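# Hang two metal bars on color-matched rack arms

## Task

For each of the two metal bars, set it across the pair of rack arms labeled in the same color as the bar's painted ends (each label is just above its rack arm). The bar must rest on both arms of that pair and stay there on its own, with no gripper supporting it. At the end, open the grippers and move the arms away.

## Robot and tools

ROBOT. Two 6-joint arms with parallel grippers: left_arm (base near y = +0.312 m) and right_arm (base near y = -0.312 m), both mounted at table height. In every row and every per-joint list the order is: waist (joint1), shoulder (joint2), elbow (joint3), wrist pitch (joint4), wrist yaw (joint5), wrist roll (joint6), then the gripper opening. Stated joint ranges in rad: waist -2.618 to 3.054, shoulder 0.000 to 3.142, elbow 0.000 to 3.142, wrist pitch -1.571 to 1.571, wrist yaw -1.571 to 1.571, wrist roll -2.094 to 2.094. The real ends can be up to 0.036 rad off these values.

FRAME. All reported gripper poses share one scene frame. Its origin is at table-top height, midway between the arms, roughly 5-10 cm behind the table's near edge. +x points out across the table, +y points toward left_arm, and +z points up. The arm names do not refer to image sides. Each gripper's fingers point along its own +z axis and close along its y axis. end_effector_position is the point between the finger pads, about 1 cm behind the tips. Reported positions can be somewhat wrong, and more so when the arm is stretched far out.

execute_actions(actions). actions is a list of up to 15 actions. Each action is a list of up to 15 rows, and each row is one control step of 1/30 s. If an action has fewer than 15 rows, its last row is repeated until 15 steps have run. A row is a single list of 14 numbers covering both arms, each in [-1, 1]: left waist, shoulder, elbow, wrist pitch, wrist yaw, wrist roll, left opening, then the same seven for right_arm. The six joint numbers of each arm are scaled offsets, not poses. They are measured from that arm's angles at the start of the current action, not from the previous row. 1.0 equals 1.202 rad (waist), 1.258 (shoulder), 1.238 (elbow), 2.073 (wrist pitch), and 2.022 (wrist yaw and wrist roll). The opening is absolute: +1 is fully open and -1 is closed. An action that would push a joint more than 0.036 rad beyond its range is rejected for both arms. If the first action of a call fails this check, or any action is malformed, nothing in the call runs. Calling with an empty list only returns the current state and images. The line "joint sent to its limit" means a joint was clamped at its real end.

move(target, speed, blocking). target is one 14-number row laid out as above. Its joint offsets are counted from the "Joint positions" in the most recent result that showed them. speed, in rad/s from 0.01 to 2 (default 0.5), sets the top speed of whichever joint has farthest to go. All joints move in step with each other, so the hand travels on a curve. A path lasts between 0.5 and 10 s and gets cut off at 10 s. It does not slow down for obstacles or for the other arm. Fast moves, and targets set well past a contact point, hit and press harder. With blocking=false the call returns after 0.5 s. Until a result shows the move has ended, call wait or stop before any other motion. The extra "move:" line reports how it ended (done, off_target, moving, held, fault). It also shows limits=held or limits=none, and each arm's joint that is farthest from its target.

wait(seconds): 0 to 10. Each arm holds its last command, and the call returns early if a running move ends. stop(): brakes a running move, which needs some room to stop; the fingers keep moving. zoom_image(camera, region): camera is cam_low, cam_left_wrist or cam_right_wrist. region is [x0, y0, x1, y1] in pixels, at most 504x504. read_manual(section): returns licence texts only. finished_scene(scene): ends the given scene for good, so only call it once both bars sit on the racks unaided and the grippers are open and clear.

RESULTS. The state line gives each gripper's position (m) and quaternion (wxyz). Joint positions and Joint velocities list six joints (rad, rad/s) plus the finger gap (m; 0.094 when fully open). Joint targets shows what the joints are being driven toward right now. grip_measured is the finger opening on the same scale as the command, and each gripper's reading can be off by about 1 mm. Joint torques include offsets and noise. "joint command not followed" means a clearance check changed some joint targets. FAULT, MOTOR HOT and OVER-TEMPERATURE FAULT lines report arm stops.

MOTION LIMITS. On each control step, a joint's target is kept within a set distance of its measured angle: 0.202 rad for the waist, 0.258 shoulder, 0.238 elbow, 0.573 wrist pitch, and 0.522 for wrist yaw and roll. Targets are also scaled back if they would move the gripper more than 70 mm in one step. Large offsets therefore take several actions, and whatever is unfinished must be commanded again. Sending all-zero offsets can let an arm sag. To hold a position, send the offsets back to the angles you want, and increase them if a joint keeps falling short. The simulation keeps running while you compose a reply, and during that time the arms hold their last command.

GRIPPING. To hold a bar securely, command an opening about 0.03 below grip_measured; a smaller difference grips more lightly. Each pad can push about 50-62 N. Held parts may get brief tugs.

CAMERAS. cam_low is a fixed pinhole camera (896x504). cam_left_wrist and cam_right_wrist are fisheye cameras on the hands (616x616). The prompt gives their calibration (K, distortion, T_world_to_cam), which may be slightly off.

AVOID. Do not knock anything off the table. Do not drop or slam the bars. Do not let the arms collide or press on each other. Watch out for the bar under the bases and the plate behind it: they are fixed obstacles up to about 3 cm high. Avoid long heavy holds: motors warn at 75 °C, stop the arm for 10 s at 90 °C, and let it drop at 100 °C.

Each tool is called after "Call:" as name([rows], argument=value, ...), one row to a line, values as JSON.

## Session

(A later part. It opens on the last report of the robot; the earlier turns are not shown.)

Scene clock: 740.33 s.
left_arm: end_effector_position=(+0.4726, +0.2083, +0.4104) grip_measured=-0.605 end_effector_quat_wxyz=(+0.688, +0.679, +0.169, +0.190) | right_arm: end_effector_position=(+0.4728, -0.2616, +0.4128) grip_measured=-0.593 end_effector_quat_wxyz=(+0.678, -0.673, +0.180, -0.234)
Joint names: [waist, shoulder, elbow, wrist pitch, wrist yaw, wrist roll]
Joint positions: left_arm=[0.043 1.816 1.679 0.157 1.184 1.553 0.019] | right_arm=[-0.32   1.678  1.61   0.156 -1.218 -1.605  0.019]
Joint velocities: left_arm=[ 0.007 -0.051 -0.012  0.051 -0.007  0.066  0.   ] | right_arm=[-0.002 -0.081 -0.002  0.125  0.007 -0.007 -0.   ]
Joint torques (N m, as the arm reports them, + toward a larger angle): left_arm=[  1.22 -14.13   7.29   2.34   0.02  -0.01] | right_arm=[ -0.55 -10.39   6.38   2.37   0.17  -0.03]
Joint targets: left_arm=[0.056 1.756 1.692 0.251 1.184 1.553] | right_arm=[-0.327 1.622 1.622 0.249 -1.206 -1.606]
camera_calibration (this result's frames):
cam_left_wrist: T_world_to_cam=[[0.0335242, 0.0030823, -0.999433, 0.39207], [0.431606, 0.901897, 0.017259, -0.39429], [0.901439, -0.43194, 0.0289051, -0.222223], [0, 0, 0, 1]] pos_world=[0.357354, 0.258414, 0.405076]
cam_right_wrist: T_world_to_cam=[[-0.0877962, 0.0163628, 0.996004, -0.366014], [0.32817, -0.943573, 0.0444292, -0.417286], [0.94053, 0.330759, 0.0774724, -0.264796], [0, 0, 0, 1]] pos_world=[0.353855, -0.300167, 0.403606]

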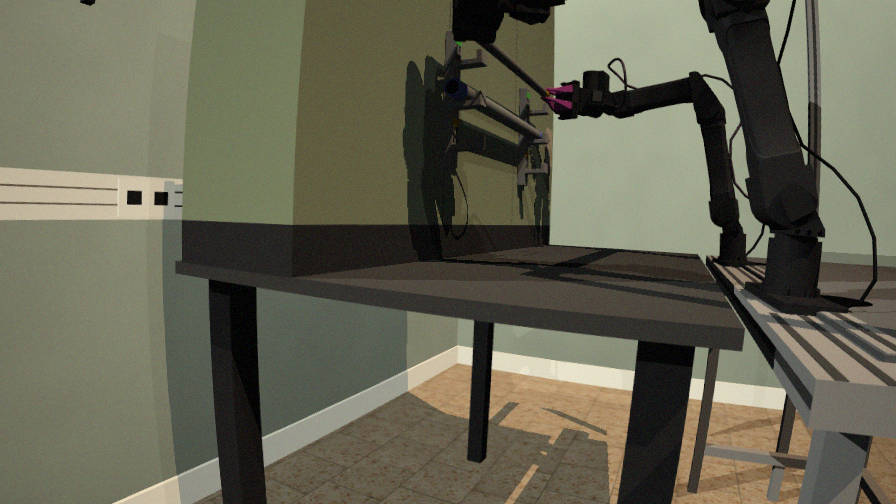

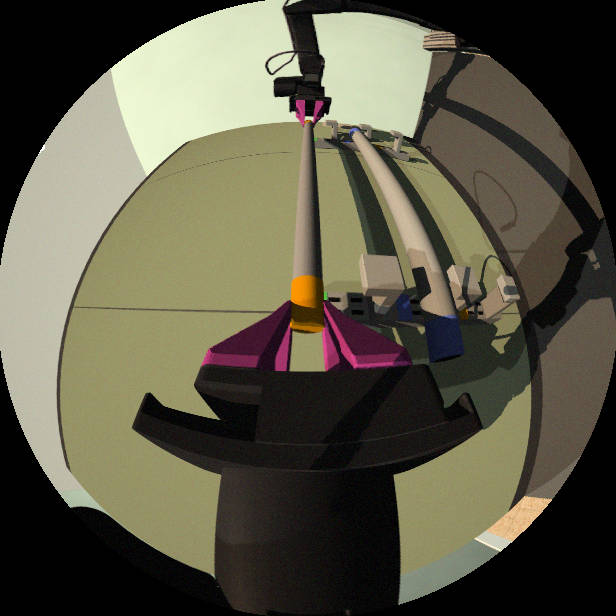

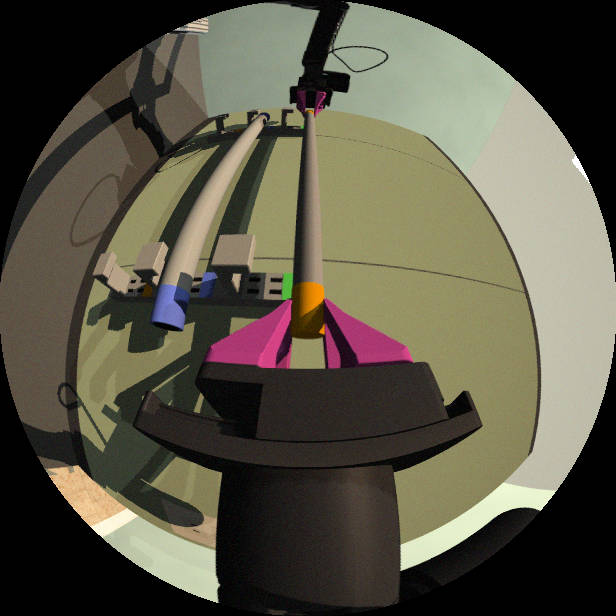

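Call:
execute_actions([
  [[0.011,-0.052,0.004,0.045,0,0,-0.75,-0.005,-0.051,0.004,0.044,0.006,0,-0.75],[0.012,-0.060,-0.006,0.046,0,0,-0.75,-0.006,-0.059,-0.006,0.044,0.006,0,-0.75],[0.013,-0.071,-0.020,0.046,0,0,-0.75,-0.007,-0.070,-0.019,0.044,0.006,0,-0.75],[0.014,-0.084,-0.036,0.047,0,0,-0.75,-0.009,-0.083,-0.035,0.044,0.006,0,-0.75],[0.015,-0.097,-0.053,0.048,0,0,-0.75,-0.011,-0.096,-0.051,0.044,0.006,0,-0.75],[0.016,-0.110,-0.070,0.048,0,0,-0.75,-0.013,-0.110,-0.067,0.044,0.006,0,-0.75],[0.017,-0.123,-0.086,0.049,0,0,-0.75,-0.014,-0.123,-0.082,0.044,0.006,0,-0.75],[0.018,-0.136,-0.103,0.050,0,0,-0.75,-0.016,-0.136,-0.098,0.044,0.006,0,-0.75],[0.020,-0.149,-0.119,0.050,0,0,-0.75,-0.018,-0.150,-0.114,0.044,0.006,0,-0.75],[0.021,-0.162,-0.136,0.051,0,0,-0.75,-0.020,-0.163,-0.130,0.044,0.006,0,-0.75],[0.022,-0.175,-0.152,0.052,0,0,-0.75,-0.021,-0.176,-0.145,0.044,0.006,0,-0.75],[0.023,-0.188,-0.168,0.052,0,0,-0.75,-0.023,-0.189,-0.161,0.044,0.006,0,-0.75],[0.024,-0.200,-0.183,0.053,0,0,-0.75,-0.025,-0.201,-0.175,0.044,0.006,0,-0.75],[0.025,-0.210,-0.195,0.054,0,0,-0.75,-0.026,-0.211,-0.187,0.044,0.006,0,-0.75],[0.026,-0.217,-0.204,0.054,0,0,-0.75,-0.027,-0.218,-0.195,0.044,0.006,0,-0.75]],
])

Call:
wait(seconds=0.5)

Scene clock: 757.53 s.
left_arm: end_effector_position=(+0.4256, +0.2105, +0.3996) grip_measured=-0.605 end_effector_quat_wxyz=(+0.685, +0.679, +0.188, +0.186) | right_arm: end_effector_position=(+0.4247, -0.2585, +0.4018) grip_measured=-0.593 end_effector_quat_wxyz=(+0.675, -0.672, +0.197, -0.230)
Joint names: [waist, shoulder, elbow, wrist pitch, wrist yaw, wrist roll]
Joint positions: left_arm=[0.062 1.621 1.434 0.174 1.183 1.553 0.019] | right_arm=[-0.343  1.481  1.376  0.162 -1.221 -1.605  0.019]
Joint velocities: left_arm=[ 0.056 -0.442 -0.403 -0.066  0.007 -0.022 -0.   ] | right_arm=[-0.061 -0.447 -0.369 -0.051 -0.066 -0.022 -0.   ]
Joint torques (N m, as the arm reports them, + toward a larger angle): left_arm=[  0.74 -11.98   7.87   2.42   0.06  -0.02] | right_arm=[-0.4  -8.66  6.74  2.39  0.23  0.01]
Joint targets: left_arm=[0.074 1.543 1.427 0.269 1.184 1.553] | right_arm=[-0.352 1.404 1.369 0.248 -1.206 -1.605]
camera_calibration (this result's frames):
cam_left_wrist: T_world_to_cam=[[0.000668562, -0.00165442, -0.999998, 0.397996], [0.41362, 0.910449, -0.00122974, -0.362529], [0.910449, -0.413618, 0.00129299, -0.175191], [0, 0, 0, 1]] pos_world=[0.309186, 0.25826, 0.397776]
cam_right_wrist: T_world_to_cam=[[-0.0571428, 0.0110715, 0.998305, -0.37466], [0.31057, -0.950129, 0.0283142, -0.385836], [0.948831, 0.311662, 0.0508546, -0.217486], [0, 0, 0, 1]] pos_world=[0.304778, -0.294664, 0.39601]

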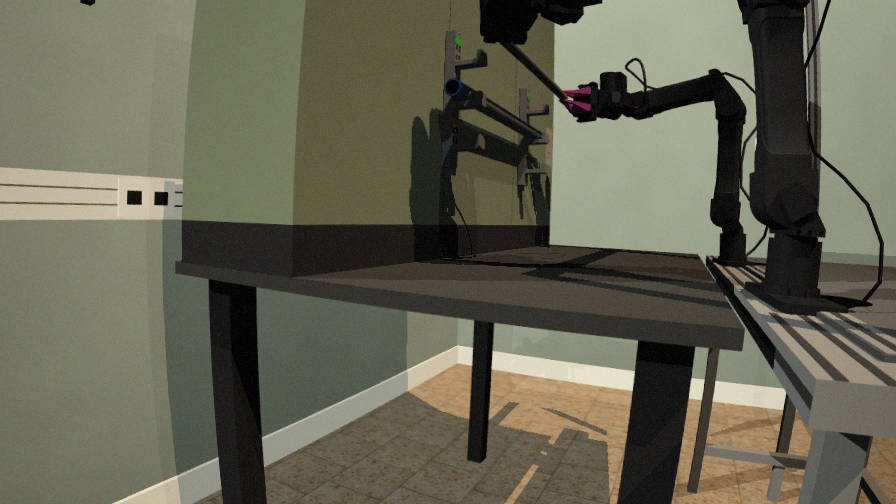

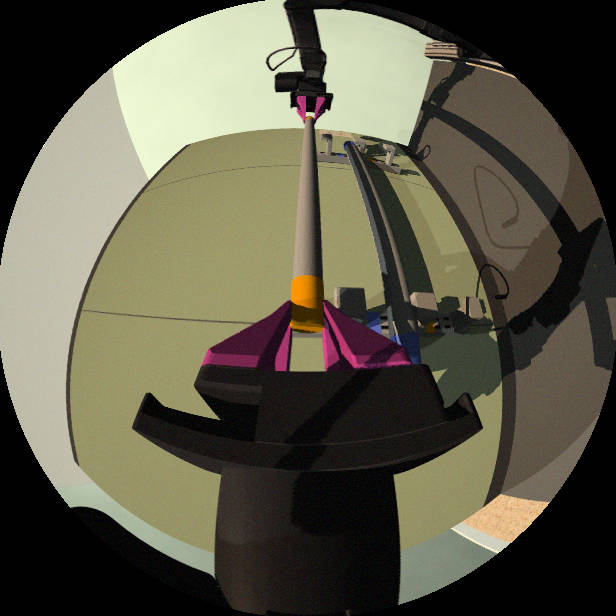

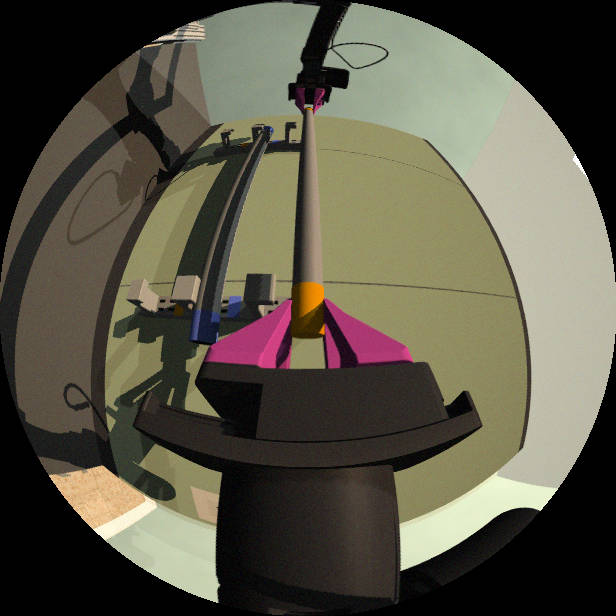

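Scene clock: 758.03 s.
left_arm: end_effector_position=(+0.4177, +0.2112, +0.4046) grip_measured=-0.605 end_effector_quat_wxyz=(+0.686, +0.678, +0.182, +0.192) | right_arm: end_effector_position=(+0.4163, -0.2575, +0.4067) grip_measured=-0.593 end_effector_quat_wxyz=(+0.675, -0.672, +0.192, -0.235)
Joint names: [waist, shoulder, elbow, wrist pitch, wrist yaw, wrist roll]
Joint positions: left_arm=[0.067 1.592 1.416 0.181 1.187 1.553 0.019] | right_arm=[-0.347  1.451  1.36   0.165 -1.226 -1.604  0.019]
Joint velocities: left_arm=[-0.002 -0.007 -0.007 -0.007 -0.007 -0.037 -0.001] | right_arm=[ 0.017 -0.012 -0.012  0.007 -0.022 -0.037 -0.001]
Joint torques (N m, as the arm reports them, + toward a larger angle): left_arm=[  0.6  -11.41   7.26   2.34  -0.02  -0.03] | right_arm=[-0.33 -8.23  6.21  2.36  0.23  0.  ]
Joint targets: left_arm=[0.074 1.543 1.427 0.269 1.184 1.553] | right_arm=[-0.352 1.404 1.369 0.248 -1.206 -1.605]
wait: 0.50 s; at rest by 0.33 s
camera_calibration (this result's frames):
cam_left_wrist: T_world_to_cam=[[0.017649, 0.000853553, -0.999844, 0.395331], [0.412481, 0.91093, 0.00805867, -0.363288], [0.910795, -0.412559, 0.0157249, -0.173995], [0, 0, 0, 1]] pos_world=[0.301346, 0.258809, 0.400933]
cam_right_wrist: T_world_to_cam=[[-0.0718268, 0.0152086, 0.997301, -0.372404], [0.310624, -0.949818, 0.036856, -0.385914], [0.947815, 0.312433, 0.0634982, -0.214571], [0, 0, 0, 1]] pos_world=[0.2965, -0.293846, 0.399247]

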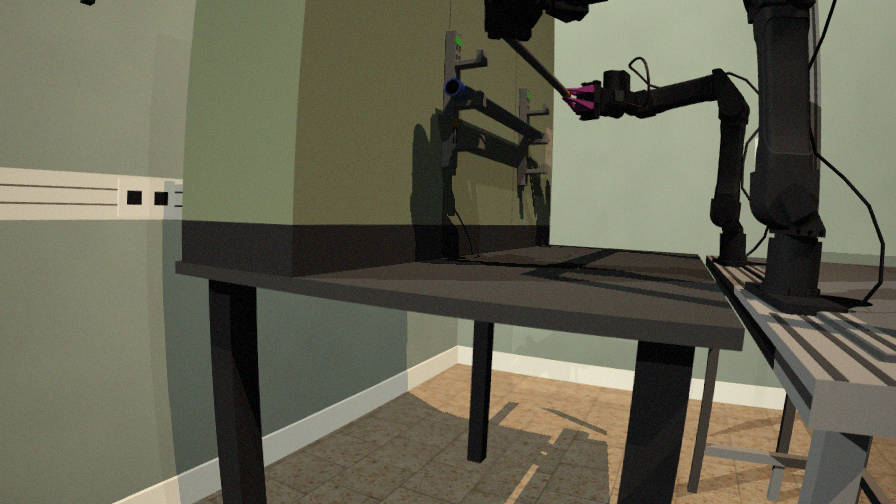

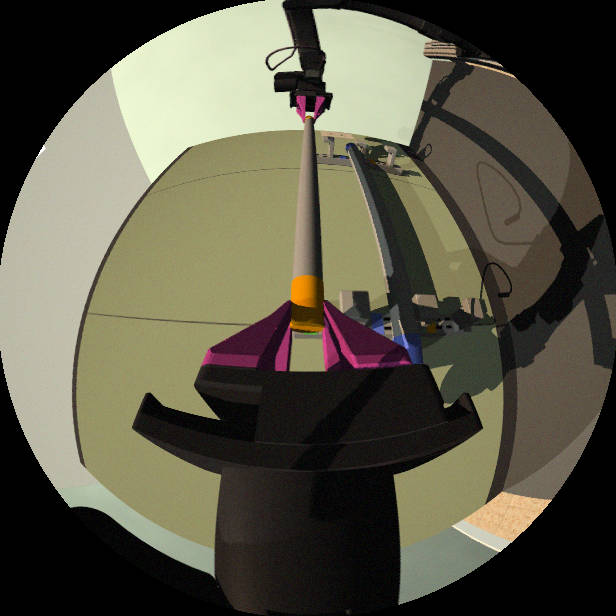

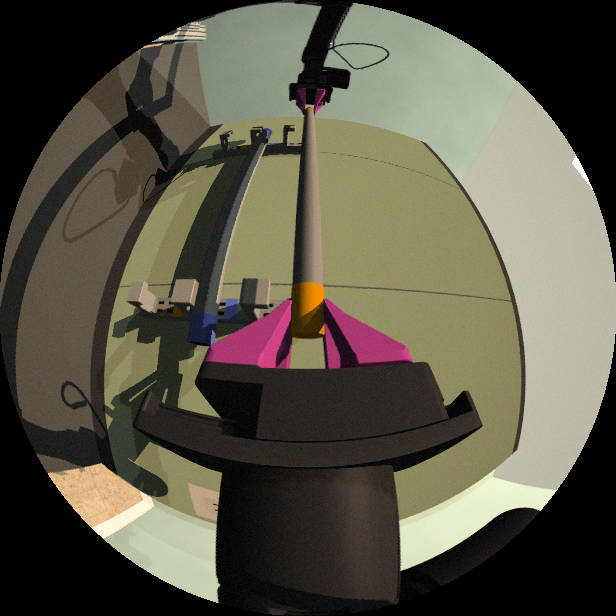

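Call:
execute_actions([
  [[0.004,-0.034,0.004,0.047,0,0,-0.75,-0.004,-0.034,0.004,0.047,0.01,0,-0.75],[0.004,-0.032,-0.004,0.053,0,0,-0.75,-0.004,-0.032,-0.004,0.053,0.01,0,-0.75],[0.004,-0.030,-0.016,0.061,0,0,-0.75,-0.004,-0.030,-0.016,0.061,0.01,0,-0.75],[0.004,-0.028,-0.030,0.071,0,0,-0.75,-0.005,-0.028,-0.030,0.071,0.01,0,-0.75],[0.004,-0.026,-0.045,0.081,0,0,-0.75,-0.005,-0.026,-0.045,0.081,0.01,0,-0.75],[0.004,-0.024,-0.060,0.091,0,0,-0.75,-0.005,-0.024,-0.060,0.091,0.01,0,-0.75],[0.004,-0.022,-0.075,0.101,0,0,-0.75,-0.005,-0.022,-0.075,0.101,0.01,0,-0.75],[0.004,-0.020,-0.090,0.111,0,0,-0.75,-0.006,-0.020,-0.090,0.111,0.01,0,-0.75],[0.004,-0.018,-0.105,0.121,0,0,-0.75,-0.006,-0.018,-0.105,0.121,0.01,0,-0.75],[0.004,-0.016,-0.120,0.131,0,0,-0.75,-0.006,-0.016,-0.120,0.131,0.01,0,-0.75],[0.004,-0.014,-0.135,0.141,0,0,-0.75,-0.006,-0.014,-0.135,0.141,0.01,0,-0.75],[0.004,-0.011,-0.150,0.151,0,0,-0.75,-0.007,-0.011,-0.150,0.151,0.01,0,-0.75],[0.004,-0.008,-0.164,0.161,0,0,-0.75,-0.007,-0.008,-0.164,0.161,0.01,0,-0.75],[0.004,-0.006,-0.177,0.170,0,0,-0.75,-0.007,-0.006,-0.177,0.170,0.01,0,-0.75],[0.004,-0.004,-0.186,0.176,0,0,-0.75,-0.007,-0.004,-0.186,0.176,0.01,0,-0.75]],
])

Call:
wait(seconds=0.5)

Scene clock: 776.03 s.
left_arm: end_effector_position=(+0.4187, +0.2111, +0.3414) grip_measured=-0.605 end_effector_quat_wxyz=(+0.684, +0.679, +0.194, +0.180) | right_arm: end_effector_position=(+0.4201, -0.2583, +0.3425) grip_measured=-0.593 end_effector_quat_wxyz=(+0.675, -0.673, +0.205, -0.223)
Joint names: [waist, shoulder, elbow, wrist pitch, wrist yaw, wrist roll]
Joint positions: left_arm=[0.067 1.602 1.192 0.381 1.187 1.553 0.019] | right_arm=[-0.349  1.467  1.139  0.365 -1.226 -1.606  0.019]
Joint velocities: left_arm=[ 0.017  0.1   -0.432  0.432 -0.022 -0.007 -0.   ] | right_arm=[ 0.002  0.1   -0.471  0.403  0.037 -0.022 -0.   ]
Joint torques (N m, as the arm reports them, + toward a larger angle): left_arm=[ 0.6  -9.44  7.37  2.36  0.01 -0.03] | right_arm=[-0.55 -7.21  6.84  2.49  0.2   0.03]
Joint targets: left_arm=[0.072 1.587 1.185 0.546 1.187 1.553] | right_arm=[-0.356 1.446 1.129 0.529 -1.206 -1.604]
camera_calibration (this result's frames):
cam_left_wrist: T_world_to_cam=[[-0.01516, -0.00413609, -0.999877, 0.346936], [0.413221, 0.910575, -0.0100319, -0.357178], [0.910504, -0.413323, -0.0120952, -0.164136], [0, 0, 0, 1]] pos_world=[0.3023, 0.258832, 0.341325]
cam_right_wrist: T_world_to_cam=[[-0.0374137, 0.00637481, 0.99928, -0.325548], [0.310565, -0.950387, 0.0176907, -0.378997], [0.949815, 0.311003, 0.0335777, -0.20484], [0, 0, 0, 1]] pos_world=[0.300083, -0.294413, 0.338896]

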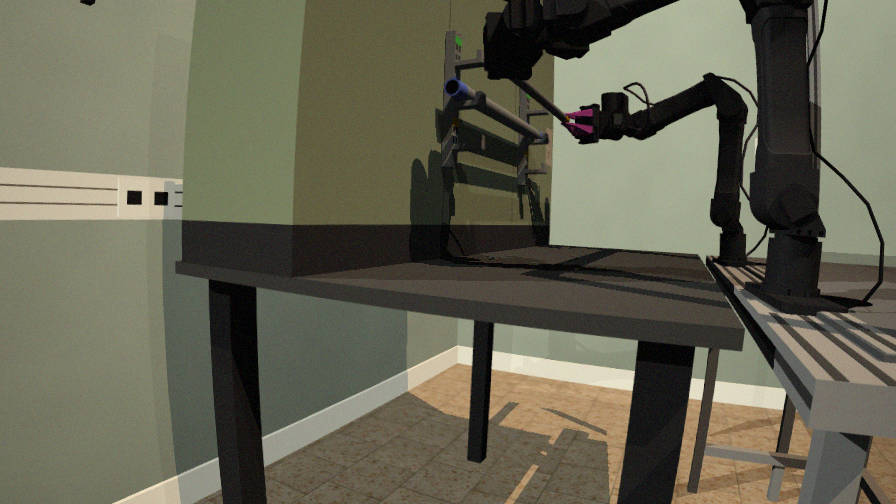

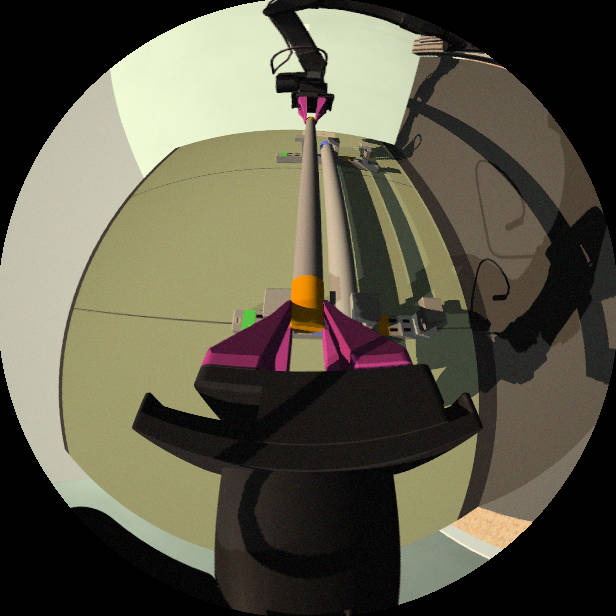

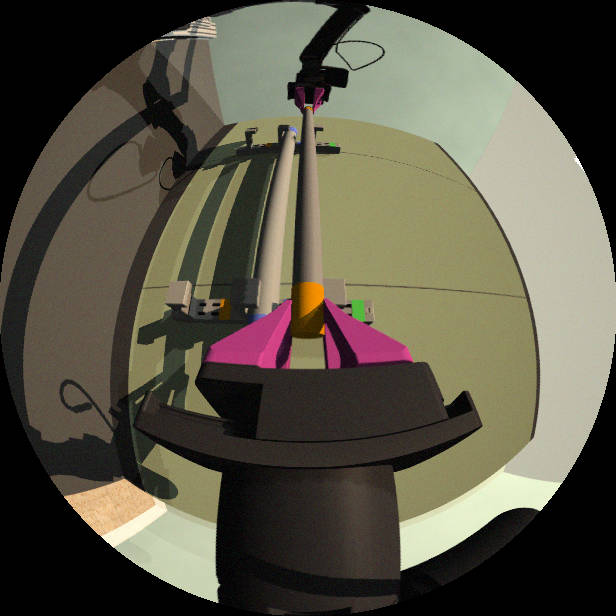

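Scene clock: 776.53 s.
left_arm: end_effector_position=(+0.4211, +0.2113, +0.3319) grip_measured=-0.605 end_effector_quat_wxyz=(+0.686, +0.679, +0.186, +0.186) | right_arm: end_effector_position=(+0.4222, -0.2586, +0.3336) grip_measured=-0.593 end_effector_quat_wxyz=(+0.675, -0.673, +0.196, -0.230)
Joint names: [waist, shoulder, elbow, wrist pitch, wrist yaw, wrist roll]
Joint positions: left_arm=[0.067 1.621 1.162 0.449 1.191 1.553 0.019] | right_arm=[-0.349  1.484  1.108  0.433 -1.228 -1.607  0.019]
Joint velocities: left_arm=[-0.007 -0.002 -0.027  0.051 -0.007  0.022 -0.001] | right_arm=[ 0.002  0.007  0.022  0.022 -0.081  0.051 -0.001]
Joint torques (N m, as the arm reports them, + toward a larger angle): left_arm=[  0.41 -10.48   8.03   2.32  -0.02  -0.03] | right_arm=[-0.49 -7.94  7.11  2.46  0.24  0.01]
Joint targets: left_arm=[0.072 1.587 1.185 0.546 1.187 1.553] | right_arm=[-0.356 1.446 1.129 0.529 -1.206 -1.604]
wait: 0.50 s; no rest
camera_calibration (this result's frames):
cam_left_wrist: T_world_to_cam=[[0.00406792, -0.00115695, -0.999991, 0.328733], [0.41639, 0.909186, 0.000641964, -0.362959], [0.909177, -0.416389, 0.00418024, -0.170601], [0, 0, 0, 1]] pos_world=[0.304902, 0.259342, 0.329676]
cam_right_wrist: T_world_to_cam=[[-0.0582134, 0.0124575, 0.998226, -0.305797], [0.311602, -0.949738, 0.0300241, -0.384211], [0.948428, 0.312798, 0.0514057, -0.211349], [0, 0, 0, 1]] pos_world=[0.302369, -0.294981, 0.327655]

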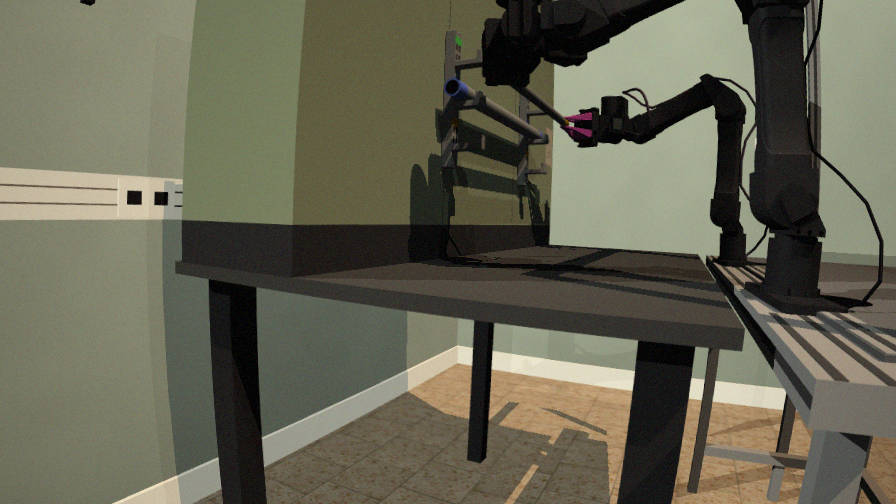

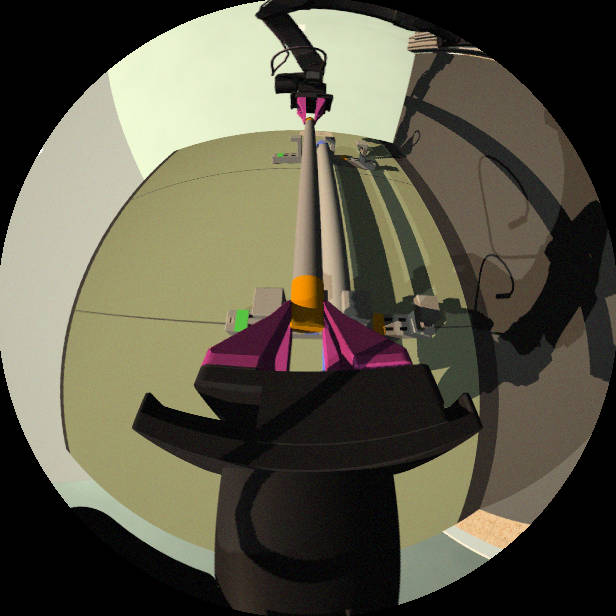

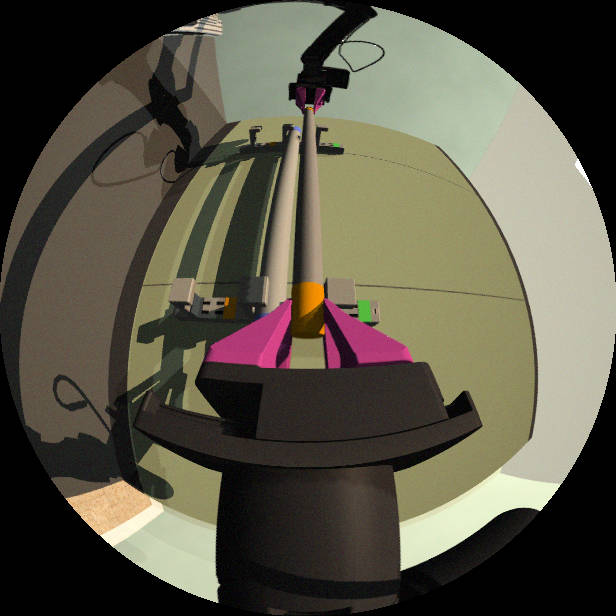

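Call:
execute_actions([
  [[0.003,-0.026,0.012,0.052,0,0,-0.75,-0.006,-0.029,0.011,0.052,0.011,0,-0.75],[0.003,-0.023,0.004,0.060,0,0,-0.75,-0.006,-0.026,0.002,0.060,0.011,0,-0.75],[0.003,-0.019,-0.008,0.071,0,0,-0.75,-0.006,-0.022,-0.010,0.071,0.011,0,-0.75],[0.003,-0.014,-0.021,0.083,0,0,-0.75,-0.007,-0.017,-0.025,0.083,0.011,0,-0.75],[0.003,-0.009,-0.035,0.095,0,0,-0.75,-0.007,-0.012,-0.040,0.095,0.011,0,-0.75],[0.003,-0.003,-0.049,0.107,0,0,-0.75,-0.007,-0.007,-0.055,0.107,0.011,0,-0.75],[0.003,0.003,-0.063,0.119,0,0,-0.75,-0.007,-0.002,-0.070,0.119,0.011,0,-0.75],[0.003,0.009,-0.077,0.131,0,0,-0.75,-0.008,0.004,-0.085,0.131,0.011,0,-0.75],[0.003,0.015,-0.091,0.143,0,0,-0.75,-0.008,0.010,-0.100,0.143,0.011,0,-0.75],[0.003,0.022,-0.105,0.155,0,0,-0.75,-0.008,0.016,-0.115,0.155,0.011,0,-0.75],[0.003,0.029,-0.119,0.167,0,0,-0.75,-0.008,0.022,-0.130,0.167,0.011,0,-0.75],[0.003,0.036,-0.133,0.179,0,0,-0.75,-0.009,0.028,-0.145,0.179,0.011,0,-0.75],[0.003,0.042,-0.146,0.190,0,0,-0.75,-0.009,0.034,-0.159,0.190,0.011,0,-0.75],[0.003,0.048,-0.157,0.199,0,0,-0.75,-0.009,0.039,-0.172,0.200,0.011,0,-0.75],[0.003,0.052,-0.166,0.205,0,0,-0.75,-0.009,0.043,-0.181,0.206,0.011,0,-0.75]],
])

Call:
wait(seconds=0.8)

Scene clock: 794.30 s.
left_arm: end_effector_position=(+0.4194, +0.2108, +0.2609) grip_measured=-0.605 end_effector_quat_wxyz=(+0.684, +0.680, +0.195, +0.176) | right_arm: end_effector_position=(+0.4196, -0.2591, +0.2623) grip_measured=-0.593 end_effector_quat_wxyz=(+0.674, -0.673, +0.209, -0.223)
Joint names: [waist, shoulder, elbow, wrist pitch, wrist yaw, wrist roll]
Joint positions: left_arm=[0.067 1.7   0.964 0.7   1.191 1.553 0.019] | right_arm=[-0.354  1.556  0.897  0.687 -1.227 -1.608  0.019]
Joint velocities: left_arm=[-0.012  0.291 -0.466  0.418  0.022 -0.066 -0.001] | right_arm=[ 0.002  0.281 -0.505  0.462 -0.007 -0.11   0.   ]
Joint torques (N m, as the arm reports them, + toward a larger angle): left_arm=[  0.39 -10.37   7.52   2.53   0.04  -0.05] | right_arm=[-0.33 -7.96  6.51  2.54  0.19  0.08]
Joint targets: left_arm=[0.070 1.686 0.957 0.874 1.191 1.553] | right_arm=[-0.360 1.538 0.884 0.860 -1.206 -1.607]
camera_calibration (this result's frames):
cam_left_wrist: T_world_to_cam=[[-0.0219516, -0.00512196, -0.999746, 0.269475], [0.41628, 0.909132, -0.0137981, -0.357949], [0.908971, -0.416478, -0.0178247, -0.163052], [0, 0, 0, 1]] pos_world=[0.303132, 0.258895, 0.261561]
cam_right_wrist: T_world_to_cam=[[-0.0307462, 0.0055689, 0.999512, -0.248488], [0.306414, -0.951784, 0.0147287, -0.376022], [0.951402, 0.306718, 0.0275574, -0.201638], [0, 0, 0, 1]] pos_world=[0.299417, -0.294662, 0.259462]

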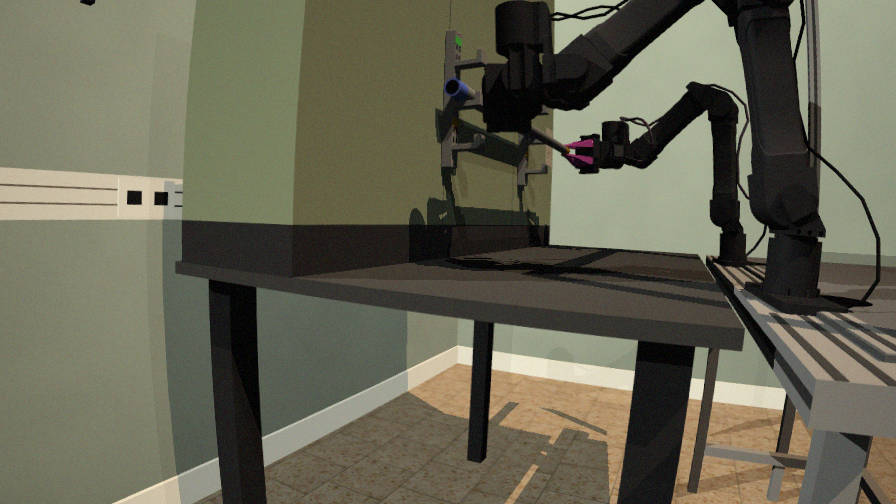

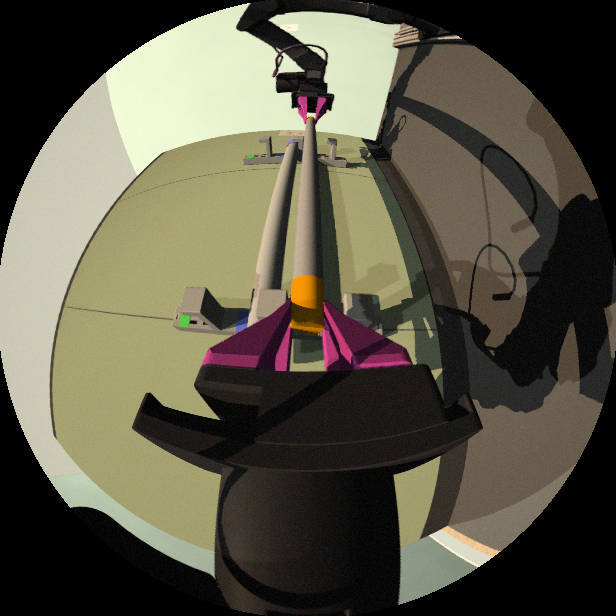

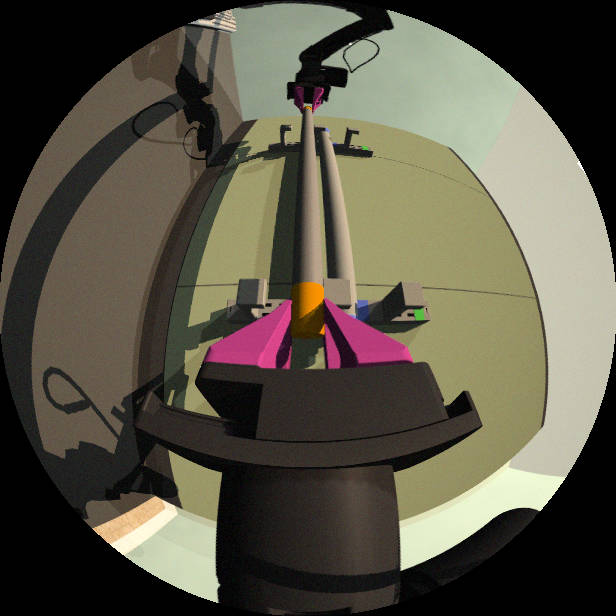

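Scene clock: 795.10 s.
left_arm: end_effector_position=(+0.4194, +0.2108, +0.2501) grip_measured=-0.605 end_effector_quat_wxyz=(+0.685, +0.679, +0.188, +0.184) | right_arm: end_effector_position=(+0.4195, -0.2594, +0.2514) grip_measured=-0.593 end_effector_quat_wxyz=(+0.673, -0.672, +0.202, -0.231)
Joint names: [waist, shoulder, elbow, wrist pitch, wrist yaw, wrist roll]
Joint positions: left_arm=[0.067 1.726 0.932 0.778 1.19  1.554 0.019] | right_arm=[-0.355  1.581  0.862  0.767 -1.225 -1.61   0.019]
Joint velocities: left_arm=[ 0.002  0.002 -0.012  0.022 -0.022  0.051 -0.001] | right_arm=[-0.017  0.002 -0.007 -0.095  0.022 -0.066 -0.   ]
Joint torques (N m, as the arm reports them, + toward a larger angle): left_arm=[  0.3  -11.28   7.57   2.45   0.04  -0.04] | right_arm=[-0.29 -8.58  6.64  2.45  0.21  0.  ]
Joint targets: left_arm=[0.070 1.686 0.957 0.874 1.191 1.553] | right_arm=[-0.359 1.538 0.884 0.860 -1.206 -1.607]
wait: 0.80 s; at rest by 0.73 s
camera_calibration (this result's frames):
cam_left_wrist: T_world_to_cam=[[-0.001685, -0.00175262, -0.999997, 0.249478], [0.416048, 0.90934, -0.00229478, -0.360938], [0.909341, -0.416051, -0.000803057, -0.167776], [0, 0, 0, 1]] pos_world=[0.303154, 0.258849, 0.248514]
cam_right_wrist: T_world_to_cam=[[-0.0520207, 0.0124514, 0.998568, -0.226641], [0.303143, -0.952543, 0.0276698, -0.378241], [0.951524, 0.304148, 0.0457775, -0.206404], [0, 0, 0, 1]] pos_world=[0.299269, -0.294691, 0.246231]

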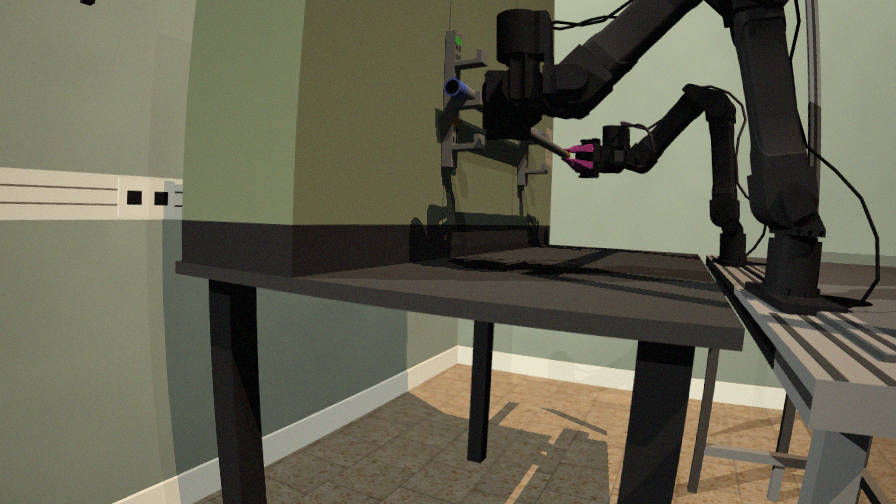

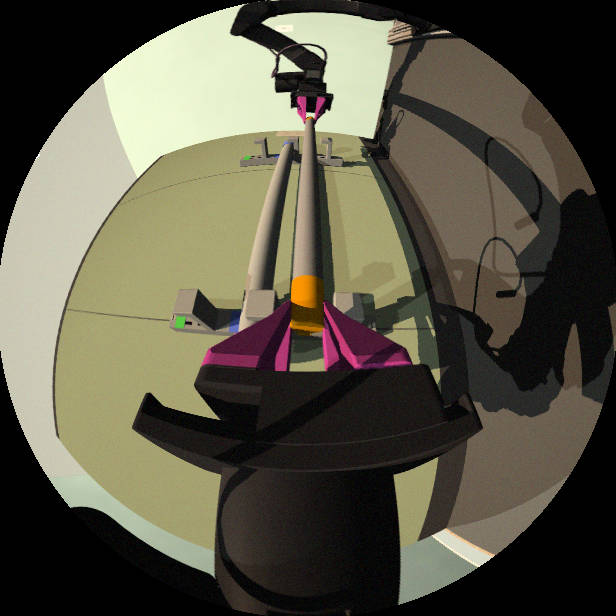

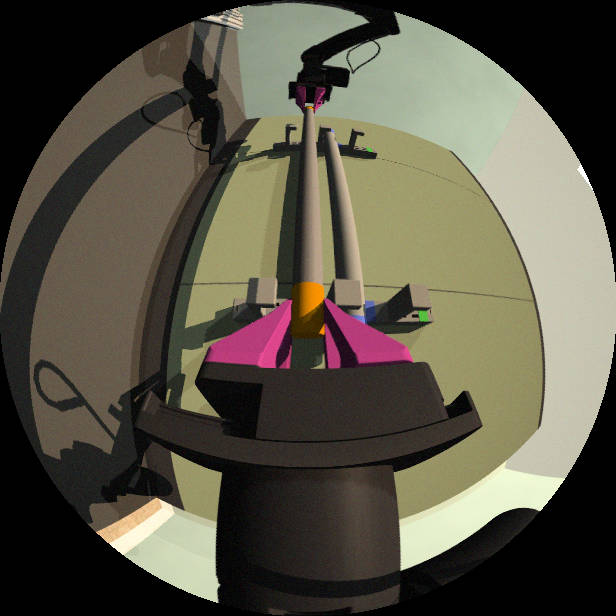

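Call:
execute_actions([
  [[0,-0.032,0.03,0.045,0,0,-0.75,0,-0.034,0.03,0.044,0.0095,0,-0.75],[-0.003,-0.031,0.04,0.043,0,0,-0.75,0.004,-0.033,0.04,0.043,0.0095,0,-0.75],[-0.005,-0.030,0.048,0.041,0,0,-0.75,0.006,-0.032,0.048,0.041,0.0095,0,-0.75],[-0.006,-0.024,0.056,0.040,0,0,-0.75,0.007,-0.026,0.056,0.040,0.0095,0,-0.75],[-0.006,-0.018,0.064,0.039,0,0,-0.75,0.008,-0.019,0.063,0.039,0.0095,0,-0.75],[-0.007,-0.012,0.072,0.038,0,0,-0.75,0.009,-0.013,0.071,0.039,0.0095,0,-0.75],[-0.007,-0.006,0.080,0.037,0,0,-0.75,0.010,-0.006,0.079,0.038,0.0095,0,-0.75],[-0.008,0.0,0.088,0.036,0,0,-0.75,0.012,0.0,0.086,0.037,0.0095,0,-0.75],[-0.009,0.006,0.096,0.035,0,0,-0.75,0.013,0.006,0.094,0.036,0.0095,0,-0.75],[-0.009,0.013,0.104,0.033,0,0,-0.75,0.014,0.013,0.102,0.035,0.0095,0,-0.75],[-0.010,0.019,0.112,0.032,0,0,-0.75,0.015,0.019,0.110,0.035,0.0095,0,-0.75],[-0.010,0.025,0.120,0.031,0,0,-0.75,0.016,0.026,0.117,0.034,0.0095,0,-0.75],[-0.011,0.031,0.128,0.030,0,0,-0.75,0.017,0.032,0.125,0.033,0.0095,0,-0.75]],
])

Call:
wait(seconds=0.6)

Scene clock: 808.63 s.
left_arm: end_effector_position=(+0.4380, +0.2113, +0.2624) grip_measured=-0.605 end_effector_quat_wxyz=(+0.687, +0.679, +0.171, +0.194) | right_arm: end_effector_position=(+0.4382, -0.2592, +0.2645) grip_measured=-0.593 end_effector_quat_wxyz=(+0.676, -0.672, +0.184, -0.240)
Joint names: [waist, shoulder, elbow, wrist pitch, wrist yaw, wrist roll]
Joint positions: left_arm=[0.062 1.783 1.032 0.774 1.194 1.554 0.019] | right_arm=[-0.341  1.64   0.961  0.767 -1.226 -1.606  0.019]
Joint velocities: left_arm=[-0.002  0.12   0.085 -0.051  0.007 -0.022  0.   ] | right_arm=[ 0.032  0.144  0.095 -0.007  0.022  0.007 -0.   ]
Joint torques (N m, as the arm reports them, + toward a larger angle): left_arm=[ -0.54 -10.64   9.88   2.12  -0.02  -0.02] | right_arm=[ 0.55 -8.14  8.5   2.23  0.19 -0.03]
Joint targets: left_arm=[0.054 1.765 1.091 0.840 1.190 1.554] | right_arm=[-0.335 1.621 1.017 0.836 -1.206 -1.610]
camera_calibration (this result's frames):
cam_left_wrist: T_world_to_cam=[[0.0364047, 0.00405917, -0.999329, 0.243732], [0.423601, 0.905647, 0.0191101, -0.377185], [0.905117, -0.424012, 0.0312504, -0.189347], [0, 0, 0, 1]] pos_world=[0.322284, 0.260322, 0.256694]
cam_right_wrist: T_world_to_cam=[[-0.0880269, 0.0193156, 0.995931, -0.220508], [0.314784, -0.948038, 0.0462095, -0.392918], [0.945072, 0.317571, 0.0773725, -0.226885], [0, 0, 0, 1]] pos_world=[0.318697, -0.29619, 0.255322]

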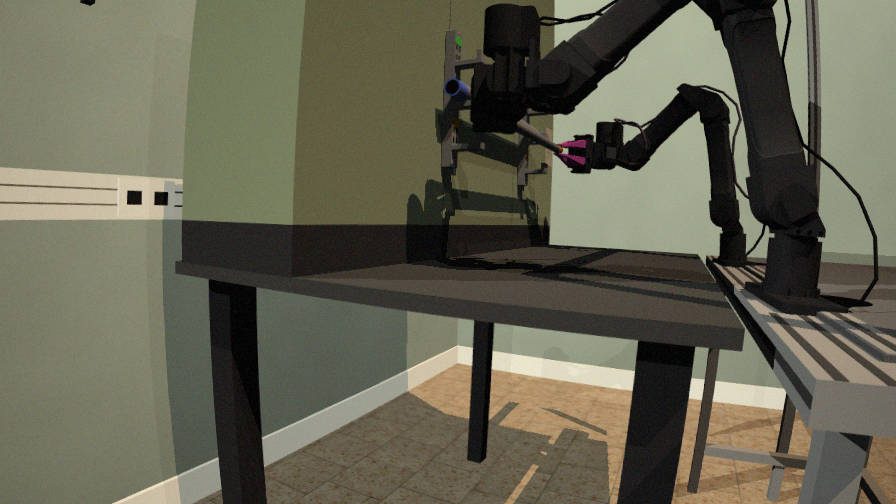

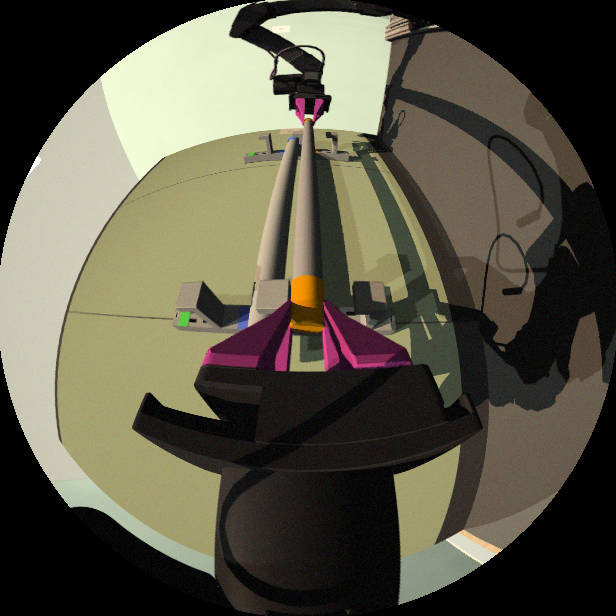

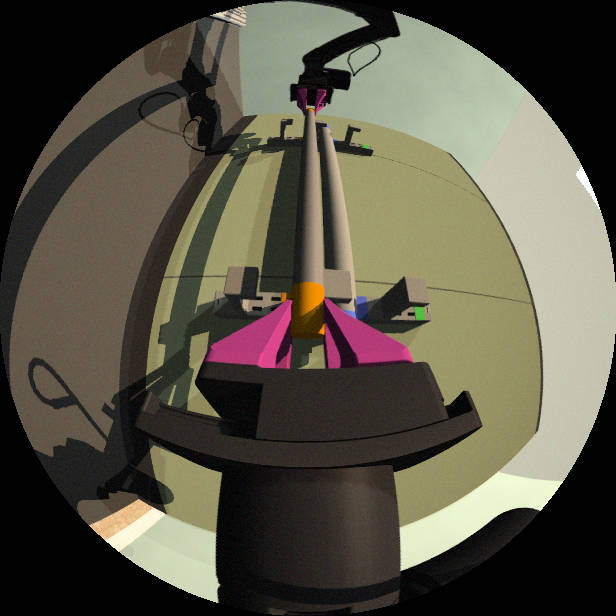

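Scene clock: 809.23 s.
left_arm: end_effector_position=(+0.4392, +0.2109, +0.2590) grip_measured=-0.605 end_effector_quat_wxyz=(+0.687, +0.679, +0.175, +0.190) | right_arm: end_effector_position=(+0.4398, -0.2597, +0.2614) grip_measured=-0.593 end_effector_quat_wxyz=(+0.676, -0.672, +0.187, -0.237)
Joint names: [waist, shoulder, elbow, wrist pitch, wrist yaw, wrist roll]
Joint positions: left_arm=[0.061 1.79  1.033 0.768 1.194 1.554 0.019] | right_arm=[-0.341  1.649  0.963  0.767 -1.225 -1.606  0.019]
Joint velocities: left_arm=[ 0.007  0.002 -0.002  0.007  0.022  0.051 -0.001] | right_arm=[ 0.017 -0.012  0.012  0.007 -0.125 -0.007 -0.001]
Joint torques (N m, as the arm reports them, + toward a larger angle): left_arm=[ -0.6  -10.9    9.98   2.17  -0.03  -0.02] | right_arm=[ 0.52 -8.27  8.81  2.24  0.22 -0.04]
Joint targets: left_arm=[0.054 1.765 1.091 0.840 1.190 1.554] | right_arm=[-0.335 1.621 1.017 0.836 -1.206 -1.610]
wait: 0.60 s; at rest by 0.30 s
camera_calibration (this result's frames):
cam_left_wrist: T_world_to_cam=[[0.0243346, 0.00228315, -0.999701, 0.246064], [0.424853, 0.905177, 0.012409, -0.376044], [0.904935, -0.425028, 0.0210571, -0.187535], [0, 0, 0, 1]] pos_world=[0.323483, 0.260117, 0.254605]
cam_right_wrist: T_world_to_cam=[[-0.0799397, 0.0171647, 0.996652, -0.221496], [0.314527, -0.948338, 0.0415603, -0.392475], [0.945877, 0.316796, 0.0704111, -0.22681], [0, 0, 0, 1]] pos_world=[0.320272, -0.296545, 0.253036]

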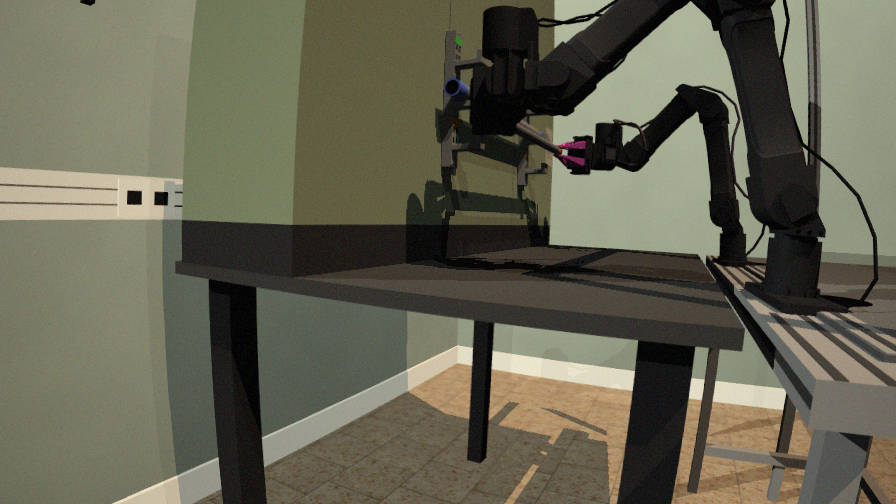

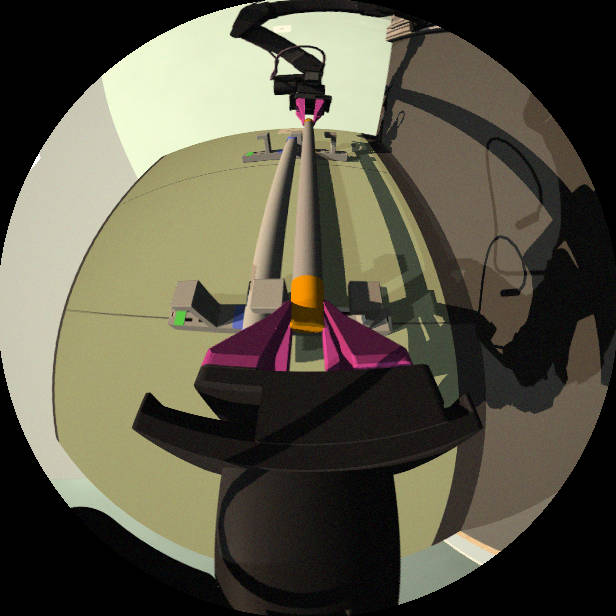

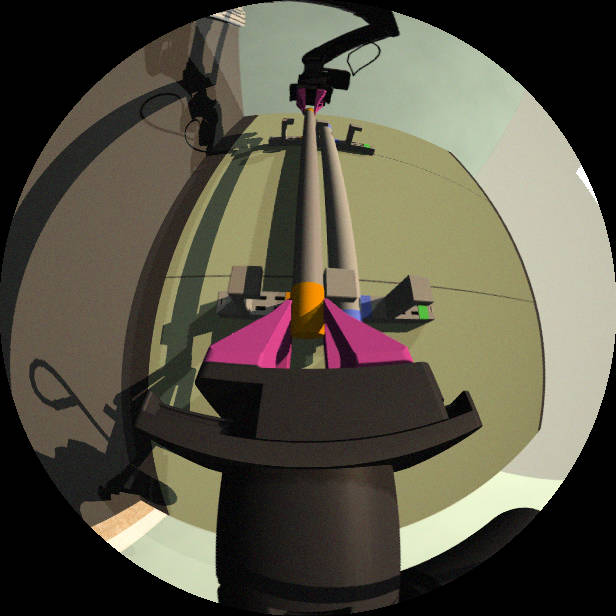

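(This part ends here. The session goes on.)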